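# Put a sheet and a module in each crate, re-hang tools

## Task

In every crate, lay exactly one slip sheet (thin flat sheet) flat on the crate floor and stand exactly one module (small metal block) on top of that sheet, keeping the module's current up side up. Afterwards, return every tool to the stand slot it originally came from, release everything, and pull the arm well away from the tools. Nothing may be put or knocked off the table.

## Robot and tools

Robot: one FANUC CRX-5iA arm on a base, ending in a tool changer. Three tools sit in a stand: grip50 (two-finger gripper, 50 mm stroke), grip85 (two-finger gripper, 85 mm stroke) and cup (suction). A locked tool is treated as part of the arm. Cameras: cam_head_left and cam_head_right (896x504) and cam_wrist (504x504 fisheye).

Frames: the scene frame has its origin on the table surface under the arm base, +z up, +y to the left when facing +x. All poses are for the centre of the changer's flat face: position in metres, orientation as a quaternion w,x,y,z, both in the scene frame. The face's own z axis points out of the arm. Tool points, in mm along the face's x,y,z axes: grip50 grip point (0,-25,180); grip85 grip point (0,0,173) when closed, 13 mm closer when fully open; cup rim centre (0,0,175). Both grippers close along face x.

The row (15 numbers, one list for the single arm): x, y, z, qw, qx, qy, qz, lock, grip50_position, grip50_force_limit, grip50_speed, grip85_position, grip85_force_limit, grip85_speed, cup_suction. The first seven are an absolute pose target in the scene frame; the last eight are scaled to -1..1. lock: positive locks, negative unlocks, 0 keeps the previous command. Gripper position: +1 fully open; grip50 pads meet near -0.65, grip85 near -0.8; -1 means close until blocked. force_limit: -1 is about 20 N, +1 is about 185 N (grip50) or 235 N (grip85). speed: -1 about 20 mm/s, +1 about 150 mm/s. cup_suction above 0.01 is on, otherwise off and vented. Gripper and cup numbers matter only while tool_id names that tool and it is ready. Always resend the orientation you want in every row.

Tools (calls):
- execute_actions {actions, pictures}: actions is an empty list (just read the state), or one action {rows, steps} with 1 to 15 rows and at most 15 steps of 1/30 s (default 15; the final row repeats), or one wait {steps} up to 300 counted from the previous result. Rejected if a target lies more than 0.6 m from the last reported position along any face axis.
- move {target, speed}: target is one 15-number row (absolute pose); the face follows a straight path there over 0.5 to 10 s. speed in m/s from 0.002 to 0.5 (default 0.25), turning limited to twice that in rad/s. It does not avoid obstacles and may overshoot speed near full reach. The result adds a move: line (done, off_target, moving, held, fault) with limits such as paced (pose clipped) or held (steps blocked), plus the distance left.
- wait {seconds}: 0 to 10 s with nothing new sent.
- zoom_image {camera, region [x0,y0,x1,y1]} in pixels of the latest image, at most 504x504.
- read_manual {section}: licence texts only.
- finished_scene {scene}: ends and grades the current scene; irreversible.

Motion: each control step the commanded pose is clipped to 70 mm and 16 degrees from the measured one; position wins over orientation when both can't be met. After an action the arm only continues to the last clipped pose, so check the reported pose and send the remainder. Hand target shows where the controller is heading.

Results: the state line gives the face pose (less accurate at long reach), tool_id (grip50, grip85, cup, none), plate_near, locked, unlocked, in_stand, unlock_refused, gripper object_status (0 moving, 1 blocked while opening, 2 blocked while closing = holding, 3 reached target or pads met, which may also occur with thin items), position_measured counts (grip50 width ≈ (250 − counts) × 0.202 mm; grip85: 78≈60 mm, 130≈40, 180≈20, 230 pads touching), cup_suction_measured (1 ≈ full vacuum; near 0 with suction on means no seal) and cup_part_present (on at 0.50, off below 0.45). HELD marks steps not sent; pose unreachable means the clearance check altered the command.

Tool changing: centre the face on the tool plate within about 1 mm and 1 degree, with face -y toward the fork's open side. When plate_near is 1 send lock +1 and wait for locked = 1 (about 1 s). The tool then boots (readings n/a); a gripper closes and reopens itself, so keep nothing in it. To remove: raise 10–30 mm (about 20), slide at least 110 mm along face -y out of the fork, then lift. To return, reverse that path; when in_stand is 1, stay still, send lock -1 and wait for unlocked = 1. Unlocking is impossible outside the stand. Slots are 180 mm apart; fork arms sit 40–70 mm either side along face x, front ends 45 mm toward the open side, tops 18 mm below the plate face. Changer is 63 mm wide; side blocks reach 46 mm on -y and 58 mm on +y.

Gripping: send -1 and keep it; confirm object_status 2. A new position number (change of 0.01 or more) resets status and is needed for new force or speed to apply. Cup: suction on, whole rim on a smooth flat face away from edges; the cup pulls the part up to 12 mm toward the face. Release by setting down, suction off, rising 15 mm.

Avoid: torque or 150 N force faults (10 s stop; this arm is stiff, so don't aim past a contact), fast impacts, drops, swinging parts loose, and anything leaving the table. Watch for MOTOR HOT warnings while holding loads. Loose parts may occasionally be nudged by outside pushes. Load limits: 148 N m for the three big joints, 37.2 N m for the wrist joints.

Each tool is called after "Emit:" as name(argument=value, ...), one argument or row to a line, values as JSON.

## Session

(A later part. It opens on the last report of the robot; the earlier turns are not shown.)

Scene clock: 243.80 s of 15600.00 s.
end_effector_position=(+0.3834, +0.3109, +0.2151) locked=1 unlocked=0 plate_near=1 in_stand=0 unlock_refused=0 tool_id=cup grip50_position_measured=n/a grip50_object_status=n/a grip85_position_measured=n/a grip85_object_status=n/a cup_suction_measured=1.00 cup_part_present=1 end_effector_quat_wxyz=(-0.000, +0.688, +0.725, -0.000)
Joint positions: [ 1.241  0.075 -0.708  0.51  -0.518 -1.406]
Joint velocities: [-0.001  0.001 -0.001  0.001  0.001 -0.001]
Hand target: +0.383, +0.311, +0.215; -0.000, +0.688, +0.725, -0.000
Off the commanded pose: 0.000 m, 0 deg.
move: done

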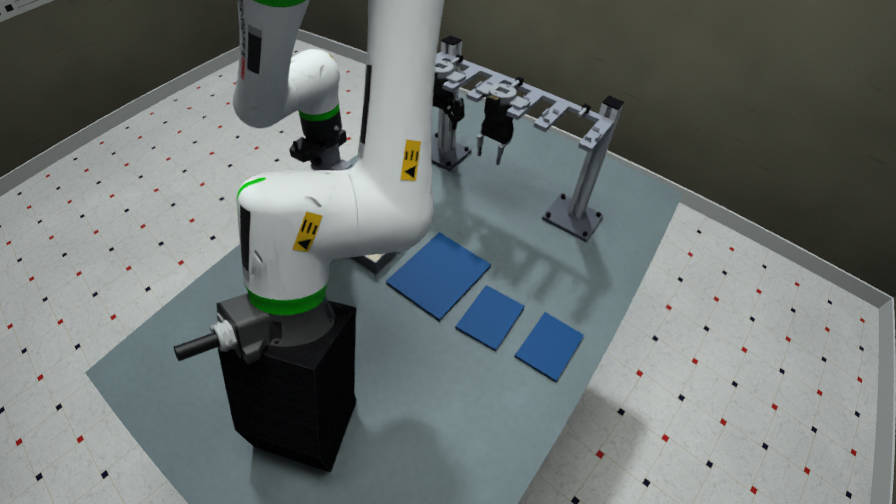

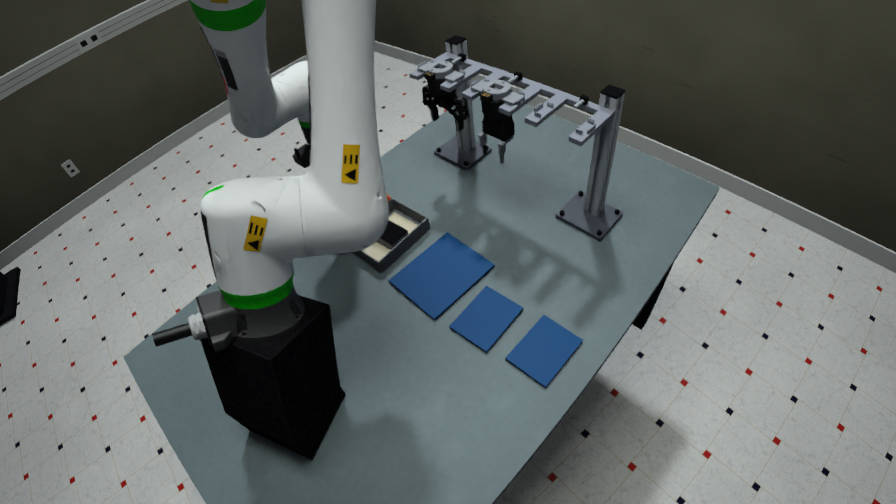

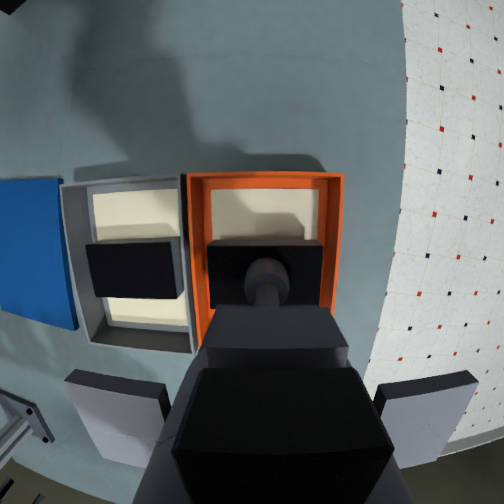

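Emit:
move(
  target=[0.3835,0.311,0.203,0,0.6884,0.7254,0,0,1,0,0,1,0,0,1],
  speed=0.03,
)

Emit:
execute_actions(
  actions=[
    {"rows":[[0.3835,0.311,0.203,0,0.6884,0.7254,0,0,1,0,0,1,0,0,-1]],"steps":12},
  ],
  pictures=false,
)

Emit:
move(
  target=[0.3835,0.311,0.28,0,0.6884,0.7254,0,0,1,0,0,1,0,0,-1],
  speed=0.1,
)

Emit:
move(
  target=[0.556,-0.1589,0.381,0,0.7102,0.7040,0,0,1,0,0,1,0,0,-1],
)

Emit:
move(
  target=[0.6865,-0.16,0.381,0,0.7102,0.7040,0,0,1,0,0,1,0,0,-1],
  speed=0.1,
)

Emit:
move(
  target=[0.6865,-0.16,0.3608,0,0.7102,0.7040,0,0,1,0,0,1,0,0,-1],
  speed=0.02,
)

Emit:
execute_actions(
  actions=[
    {"rows":[[0.6865,-0.16,0.3608,0,0.7102,0.7040,0,-1,1,0,0,1,0,0,-1]],"steps":15},
  ],
  pictures=false,
)

Emit:
execute_actions(
  actions=[
    {"steps":30},
  ],
  pictures=false,
)

Scene clock: 256.40 s of 15600.00 s.
end_effector_position=(+0.3835, +0.3110, +0.2030) locked=1 unlocked=0 plate_near=1 in_stand=0 unlock_refused=0 tool_id=cup grip50_position_measured=n/a grip50_object_status=n/a grip85_position_measured=n/a grip85_object_status=n/a cup_suction_measured=1.00 cup_part_present=1 end_effector_quat_wxyz=(-0.000, +0.688, +0.725, -0.000)
Joint positions: [ 1.228  0.105 -0.713  0.538 -0.483 -1.428]
Joint velocities: [-0.     0.    -0.001  0.002  0.001 -0.002]
Hand target: +0.383, +0.311, +0.203; -0.000, +0.688, +0.725, -0.000
Off the commanded pose: 0.000 m, 0 deg.
move: done

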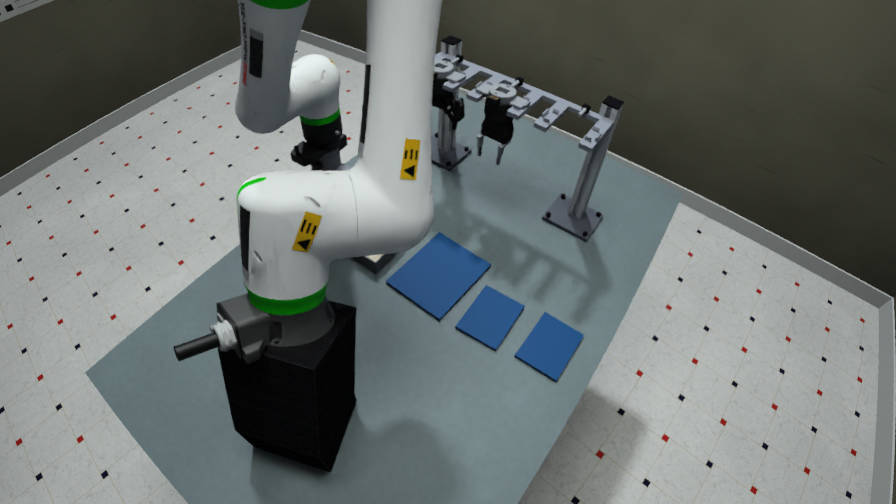

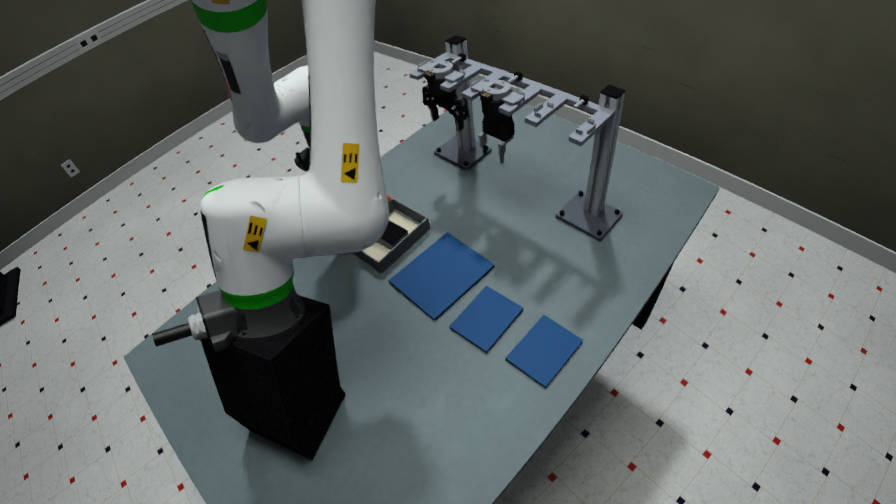

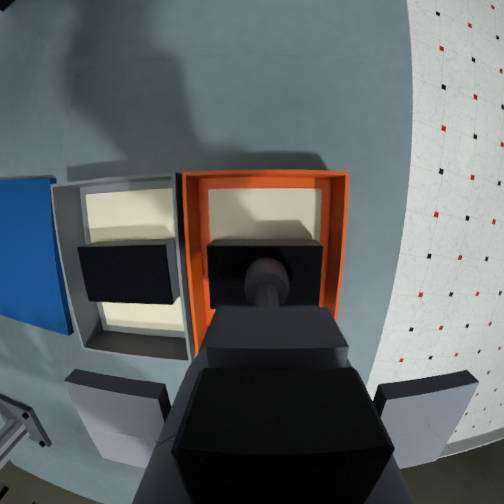

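Scene clock: 256.80 s of 15600.00 s.
end_effector_position=(+0.3835, +0.3110, +0.2030) locked=1 unlocked=0 plate_near=1 in_stand=0 unlock_refused=0 tool_id=cup grip50_position_measured=n/a grip50_object_status=n/a grip85_position_measured=n/a grip85_object_status=n/a cup_suction_measured=0.01 cup_part_present=0 end_effector_quat_wxyz=(-0.000, +0.688, +0.725, +0.000)
Joint positions: [ 1.228  0.105 -0.713  0.538 -0.483 -1.428]
Joint velocities: [ 0.001 -0.001 -0.    -0.    -0.     0.001]
Hand target: +0.383, +0.311, +0.203; +0.000, +0.688, +0.725, +0.000
Off the commanded pose: 0.000 m, 0 deg.
Steps of this call (steps 1 to 12: all 12 steps of this action). Readings (end_effector_position | what the end effector reports):
1: (+0.3835, +0.3110, +0.2030) | locked=1 unlocked=0 plate_near=1 in_stand=0 unlock_refused=0 tool_id=cup grip50_position_measured=n/a grip50_object_status=n/a grip85_position_measured=n/a grip85_object_status=n/a cup_suction_measured=0.70 cup_part_present=1
2: (+0.3835, +0.3110, +0.2030) | locked=1 unlocked=0 plate_near=1 in_stand=0 unlock_refused=0 tool_id=cup grip50_position_measured=n/a grip50_object_status=n/a grip85_position_measured=n/a grip85_object_status=n/a cup_suction_measured=0.14 cup_part_present=0
4: (+0.3835, +0.3110, +0.2030) | locked=1 unlocked=0 plate_near=1 in_stand=0 unlock_refused=0 tool_id=cup grip50_position_measured=n/a grip50_object_status=n/a grip85_position_measured=n/a grip85_object_status=n/a cup_suction_measured=0.01 cup_part_present=0
8: (+0.3835, +0.3110, +0.2030) | locked=1 unlocked=0 plate_near=1 in_stand=0 unlock_refused=0 tool_id=cup grip50_position_measured=n/a grip50_object_status=n/a grip85_position_measured=n/a grip85_object_status=n/a cup_suction_measured=0.01 cup_part_present=0
12: the state above

Scene clock: 258.13 s of 15600.00 s.
end_effector_position=(+0.3837, +0.3111, +0.2799) locked=1 unlocked=0 plate_near=1 in_stand=0 unlock_refused=0 tool_id=cup grip50_position_measured=n/a grip50_object_status=n/a grip85_position_measured=n/a grip85_object_status=n/a cup_suction_measured=0.01 cup_part_present=0 end_effector_quat_wxyz=(+0.000, +0.688, +0.725, +0.000)
Joint positions: [ 1.3   -0.075 -0.673  0.414 -0.705 -1.336]
Joint velocities: [-0.001 -0.001  0.001 -0.    -0.001  0.   ]
Hand target: +0.384, +0.311, +0.280; +0.000, +0.688, +0.725, +0.000
Off the commanded pose: 0.000 m, 0 deg.
move: done

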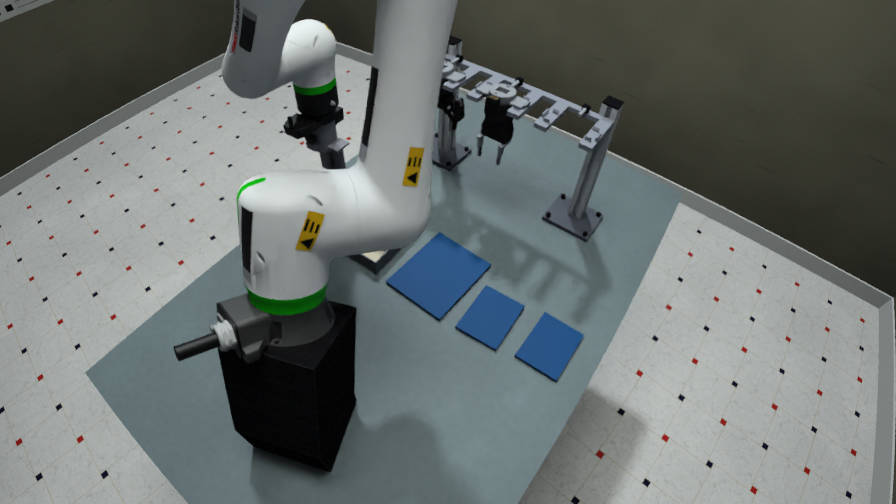

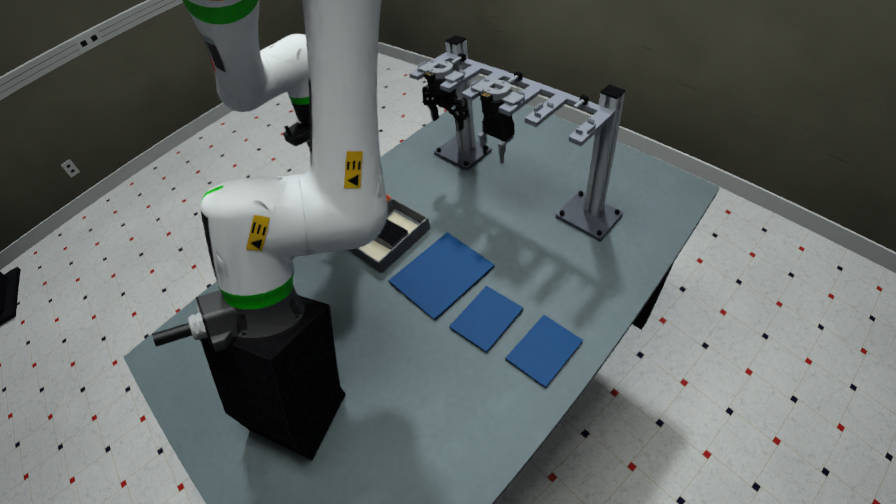

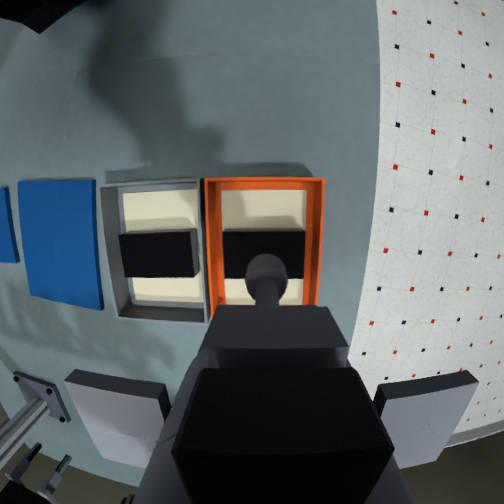

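Scene clock: 260.63 s of 15600.00 s.
end_effector_position=(+0.5538, -0.1584, +0.3814) locked=1 unlocked=0 plate_near=1 in_stand=0 unlock_refused=0 tool_id=cup grip50_position_measured=n/a grip50_object_status=n/a grip85_position_measured=n/a grip85_object_status=n/a cup_suction_measured=0.01 cup_part_present=0 end_effector_quat_wxyz=(-0.003, +0.711, +0.703, -0.001)
Joint positions: [-0.033  0.059 -0.127 -0.264 -1.068  0.309]
Joint velocities: [-0.001  0.001  0.001 -0.    -0.     0.001]
Hand target: +0.554, -0.158, +0.381; -0.003, +0.711, +0.703, -0.001
Off the commanded pose: 0.002 m, 0 deg.
move: done

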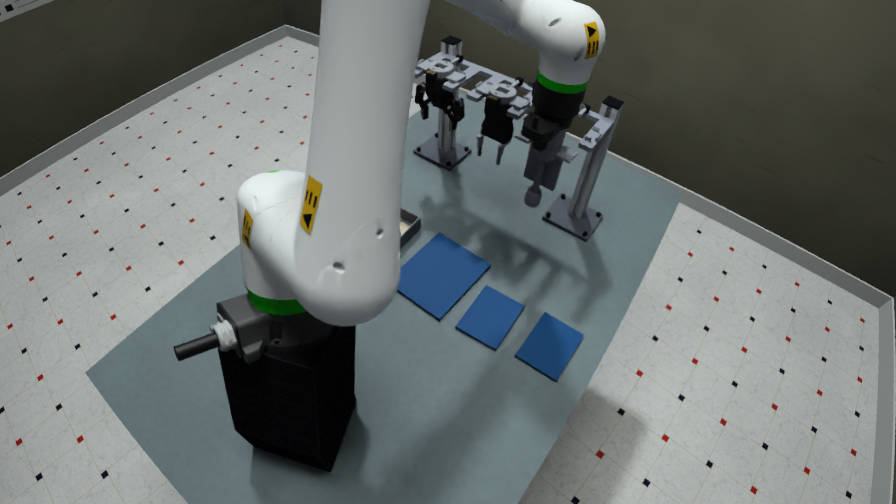

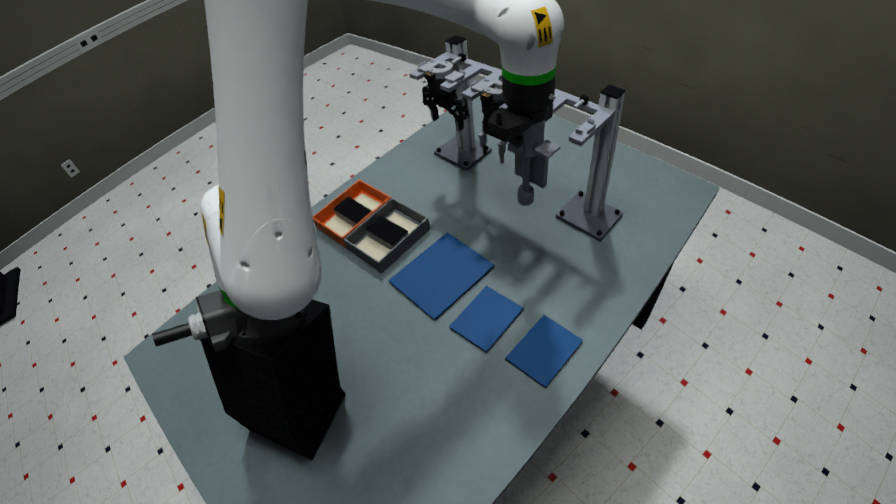

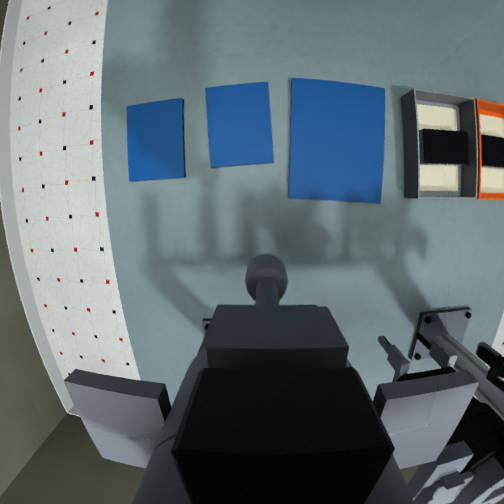

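Scene clock: 262.33 s of 15600.00 s.
end_effector_position=(+0.6866, -0.1604, +0.3809) locked=1 unlocked=0 plate_near=1 in_stand=0 unlock_refused=0 tool_id=cup grip50_position_measured=n/a grip50_object_status=n/a grip85_position_measured=n/a grip85_object_status=n/a cup_suction_measured=0.01 cup_part_present=0 end_effector_quat_wxyz=(+0.000, +0.710, +0.704, -0.000)
Joint positions: [ 0.01   0.316  0.279 -0.23  -1.196  0.223]
Joint velocities: [-0.     0.001  0.001  0.    -0.     0.   ]
Hand target: +0.687, -0.160, +0.381; +0.000, +0.710, +0.704, -0.000
Off the commanded pose: 0.000 m, 0 deg.
move: done

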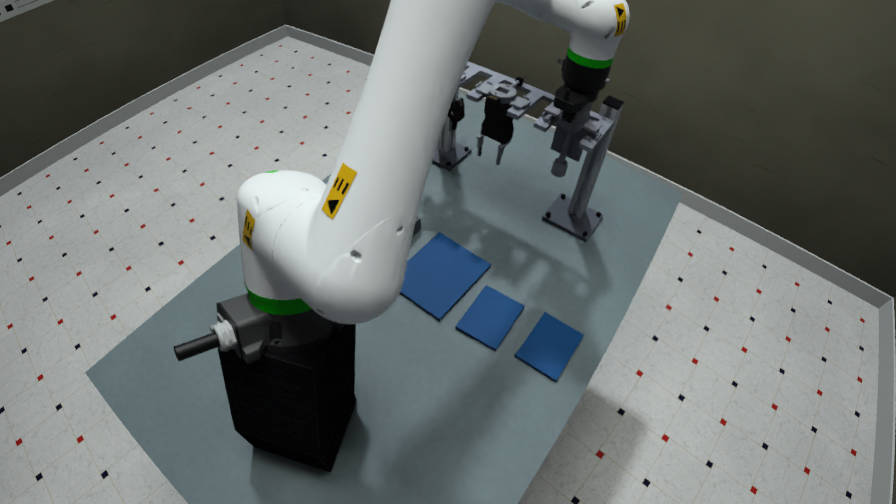

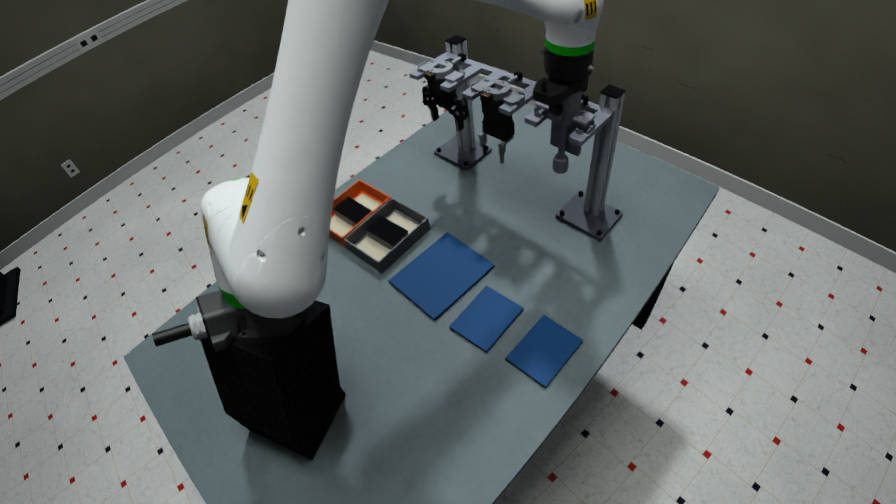

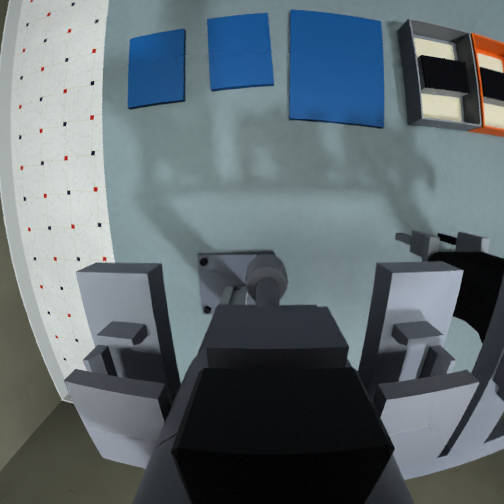

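Scene clock: 263.57 s of 15600.00 s.
end_effector_position=(+0.6865, -0.1600, +0.3610) locked=1 unlocked=0 plate_near=1 in_stand=1 unlock_refused=0 tool_id=cup grip50_position_measured=n/a grip50_object_status=n/a grip85_position_measured=n/a grip85_object_status=n/a cup_suction_measured=0.01 cup_part_present=0 end_effector_quat_wxyz=(+0.000, +0.710, +0.704, +0.000)
Joint positions: [ 0.018  0.335  0.261 -0.231 -1.158  0.225]
Joint velocities: [ 0.002  0.002 -0.001  0.     0.001  0.001]
Hand target: +0.686, -0.160, +0.361; -0.000, +0.710, +0.704, +0.000
Off the commanded pose: 0.000 m, 0 deg.
move: done

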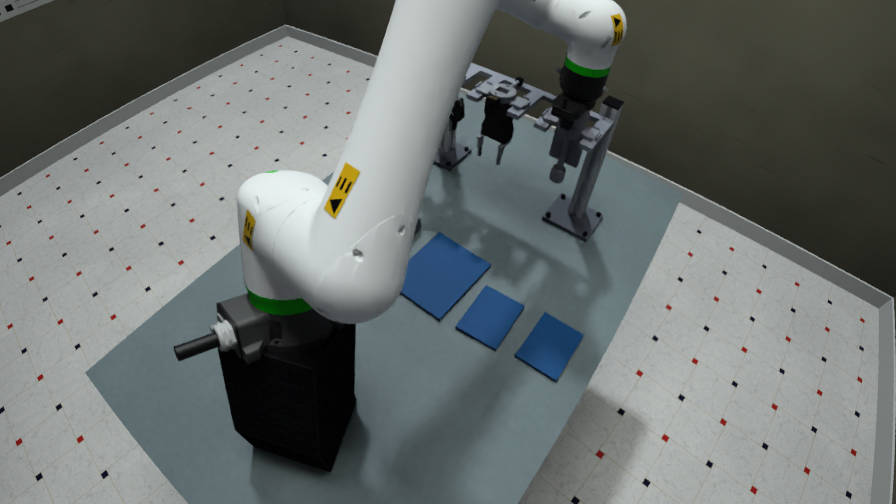

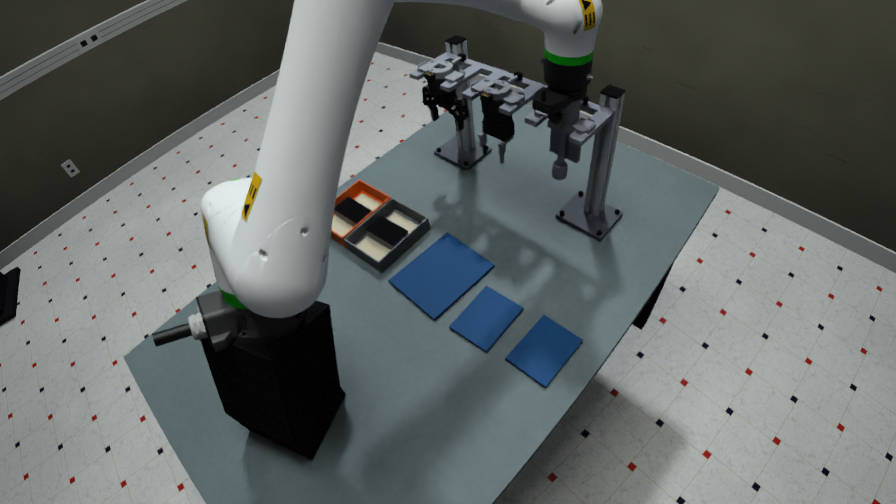

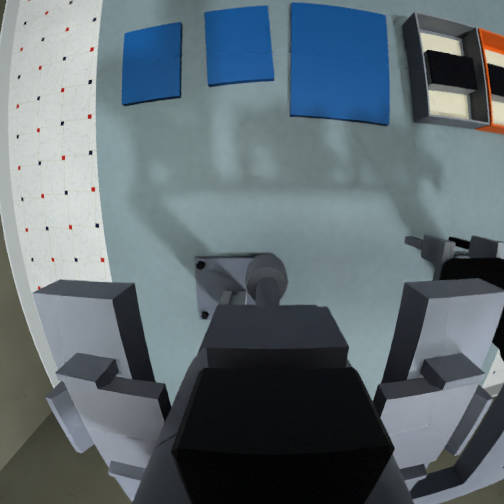

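Scene clock: 264.07 s of 15600.00 s.
end_effector_position=(+0.6865, -0.1600, +0.3608) locked=0 unlocked=0 plate_near=1 in_stand=1 unlock_refused=0 tool_id=none grip50_position_measured=n/a grip50_object_status=n/a grip85_position_measured=n/a grip85_object_status=n/a cup_suction_measured=n/a cup_part_present=n/a end_effector_quat_wxyz=(+0.000, +0.710, +0.704, +0.000)
Joint positions: [ 0.018  0.336  0.261 -0.231 -1.158  0.225]
Joint velocities: [ 0.     0.001 -0.001 -0.     0.    -0.   ]
Hand target: +0.686, -0.160, +0.361; +0.000, +0.710, +0.704, +0.000
Off the commanded pose: 0.000 m, 0 deg.
Steps of this call (steps 1 to 15: all 15 steps of this action). Readings (end_effector_position | what the end effector reports):
1: (+0.6865, -0.1600, +0.3609) | locked=1 unlocked=0 plate_near=1 in_stand=1 unlock_refused=0 tool_id=cup grip50_position_measured=n/a grip50_object_status=n/a grip85_position_measured=n/a grip85_object_status=n/a cup_suction_measured=0.01 cup_part_present=0
2: (+0.6865, -0.1600, +0.3609) | locked=1 unlocked=0 plate_near=1 in_stand=1 unlock_refused=0 tool_id=cup grip50_position_measured=n/a grip50_object_status=n/a grip85_position_measured=n/a grip85_object_status=n/a cup_suction_measured=0.01 cup_part_present=0
4: (+0.6865, -0.1600, +0.3609) | locked=1 unlocked=0 plate_near=1 in_stand=1 unlock_refused=0 tool_id=cup grip50_position_measured=n/a grip50_object_status=n/a grip85_position_measured=n/a grip85_object_status=n/a cup_suction_measured=0.01 cup_part_present=0
8: (+0.6865, -0.1600, +0.3608) | locked=0 unlocked=0 plate_near=1 in_stand=1 unlock_refused=0 tool_id=none grip50_position_measured=n/a grip50_object_status=n/a grip85_position_measured=n/a grip85_object_status=n/a cup_suction_measured=n/a cup_part_present=n/a
15: the state above

Scene clock: 265.07 s of 15600.00 s.
end_effector_position=(+0.6865, -0.1600, +0.3608) locked=0 unlocked=1 plate_near=1 in_stand=1 unlock_refused=0 tool_id=none grip50_position_measured=n/a grip50_object_status=n/a grip85_position_measured=n/a grip85_object_status=n/a cup_suction_measured=n/a cup_part_present=n/a end_effector_quat_wxyz=(+0.000, +0.710, +0.704, +0.000)
Joint positions: [ 0.018  0.336  0.261 -0.231 -1.158  0.225]
Joint velocities: [-0.001  0.    -0.001 -0.    -0.    -0.001]
Hand target: +0.686, -0.160, +0.361; +0.000, +0.710, +0.704, +0.000
Off the commanded pose: 0.000 m, 0 deg.
Steps of this call (steps 1 to 30: nothing new was sent). Readings (end_effector_position | what the end effector reports):
1: (+0.6865, -0.1600, +0.3608) | locked=0 unlocked=0 plate_near=1 in_stand=1 unlock_refused=0 tool_id=none grip50_position_measured=n/a grip50_object_status=n/a grip85_position_measured=n/a grip85_object_status=n/a cup_suction_measured=n/a cup_part_present=n/a
2: (+0.6865, -0.1600, +0.3608) | locked=0 unlocked=0 plate_near=1 in_stand=1 unlock_refused=0 tool_id=none grip50_position_measured=n/a grip50_object_status=n/a grip85_position_measured=n/a grip85_object_status=n/a cup_suction_measured=n/a cup_part_present=n/a
4: (+0.6865, -0.1600, +0.3608) | locked=0 unlocked=0 plate_near=1 in_stand=1 unlock_refused=0 tool_id=none grip50_position_measured=n/a grip50_object_status=n/a grip85_position_measured=n/a grip85_object_status=n/a cup_suction_measured=n/a cup_part_present=n/a
8: (+0.6865, -0.1600, +0.3608) | locked=0 unlocked=0 plate_near=1 in_stand=1 unlock_refused=0 tool_id=none grip50_position_measured=n/a grip50_object_status=n/a grip85_position_measured=n/a grip85_object_status=n/a cup_suction_measured=n/a cup_part_present=n/a
30: the state above

Emit:
move(
  target=[0.6865,-0.16,0.40,0,0.7102,0.7040,0,0,1,0,0,1,0,0,-1],
  speed=0.06,
)

Emit:
move(
  target=[0.40,0.05,0.50,0,0.7071,0.7071,0,0,1,0,0,1,0,0,-1],
)

Emit:
finished_scene(
  scene=2,
)

Scene clock: 270.37 s of 15600.00 s.
end_effector_position=(+0.6865, -0.1600, +0.3999) locked=0 unlocked=1 plate_near=0 in_stand=0 unlock_refused=0 tool_id=none grip50_position_measured=n/a grip50_object_status=n/a grip85_position_measured=n/a grip85_object_status=n/a cup_suction_measured=n/a cup_part_present=n/a end_effector_quat_wxyz=(+0.000, +0.710, +0.704, -0.000)
Joint positions: [ 0.003  0.299  0.296 -0.23  -1.232  0.222]
Joint velocities: [ 0.    -0.001  0.    -0.    -0.001 -0.   ]
Hand target: +0.687, -0.160, +0.400; +0.000, +0.710, +0.704, -0.000
Off the commanded pose: 0.000 m, 0 deg.
move: done

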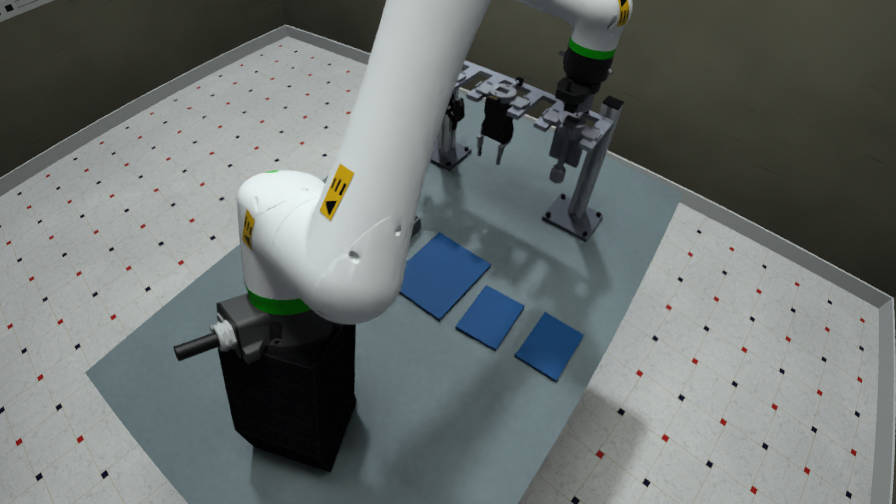

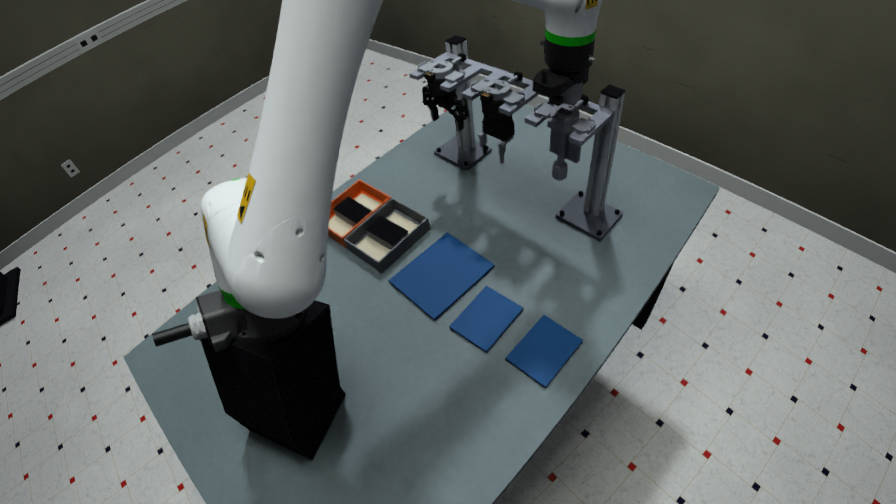

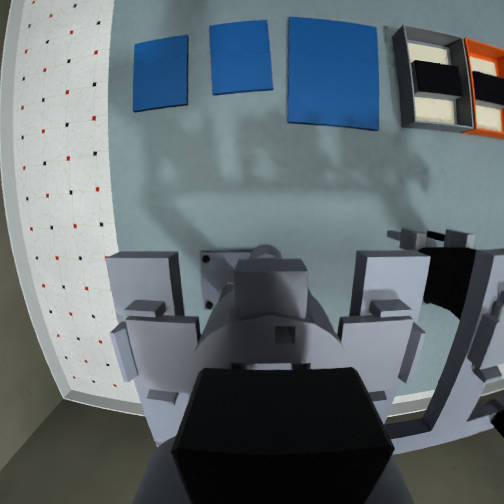

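Scene clock: 272.43 s of 15600.00 s.
end_effector_position=(+0.4012, +0.0503, +0.4997) locked=0 unlocked=1 plate_near=0 in_stand=0 unlock_refused=0 tool_id=none grip50_position_measured=n/a grip50_object_status=n/a grip85_position_measured=n/a grip85_object_status=n/a cup_suction_measured=n/a cup_part_present=n/a end_effector_quat_wxyz=(+0.002, +0.707, +0.707, -0.000)
Joint positions: [ 0.731 -0.689 -0.561  0.066 -1.298 -0.542]
Joint velocities: [ 0.002 -0.002 -0.001  0.002  0.    -0.002]
Hand target: +0.401, +0.050, +0.500; +0.002, +0.707, +0.707, -0.000
Off the commanded pose: 0.001 m, 0 deg.
move: done

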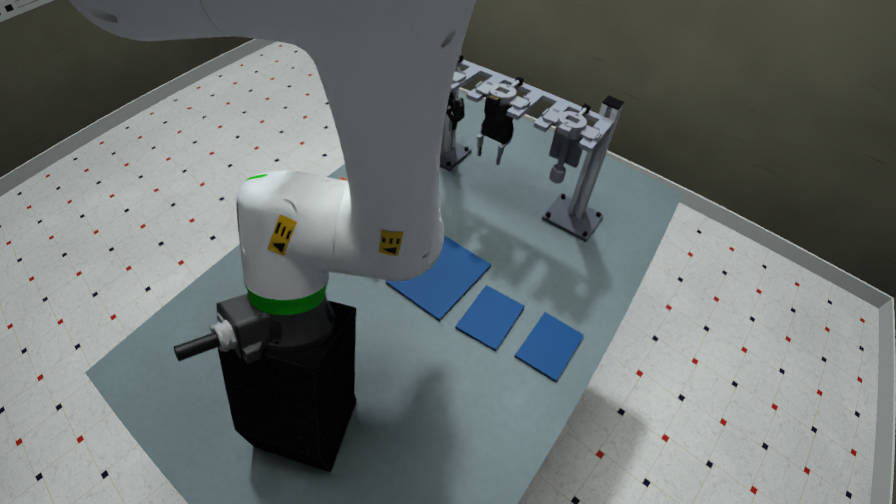

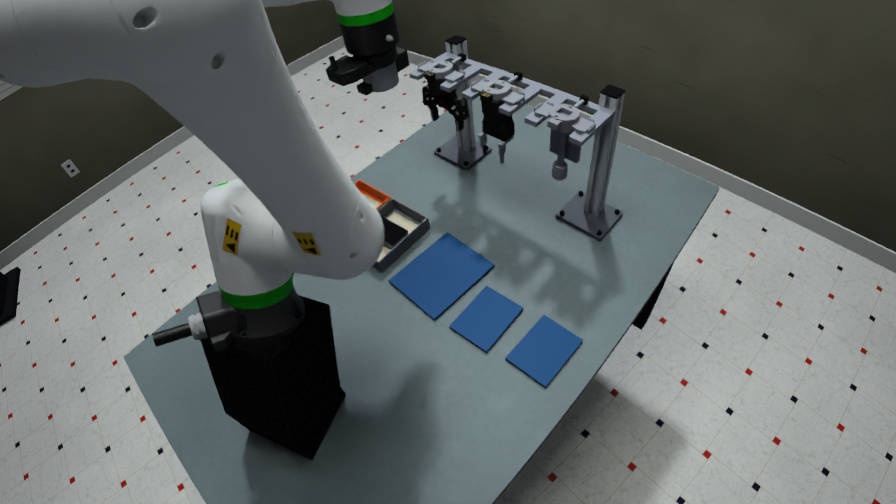

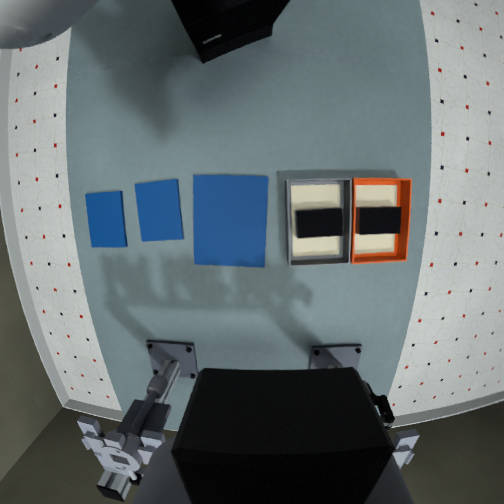

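The scene is finished: the task was done.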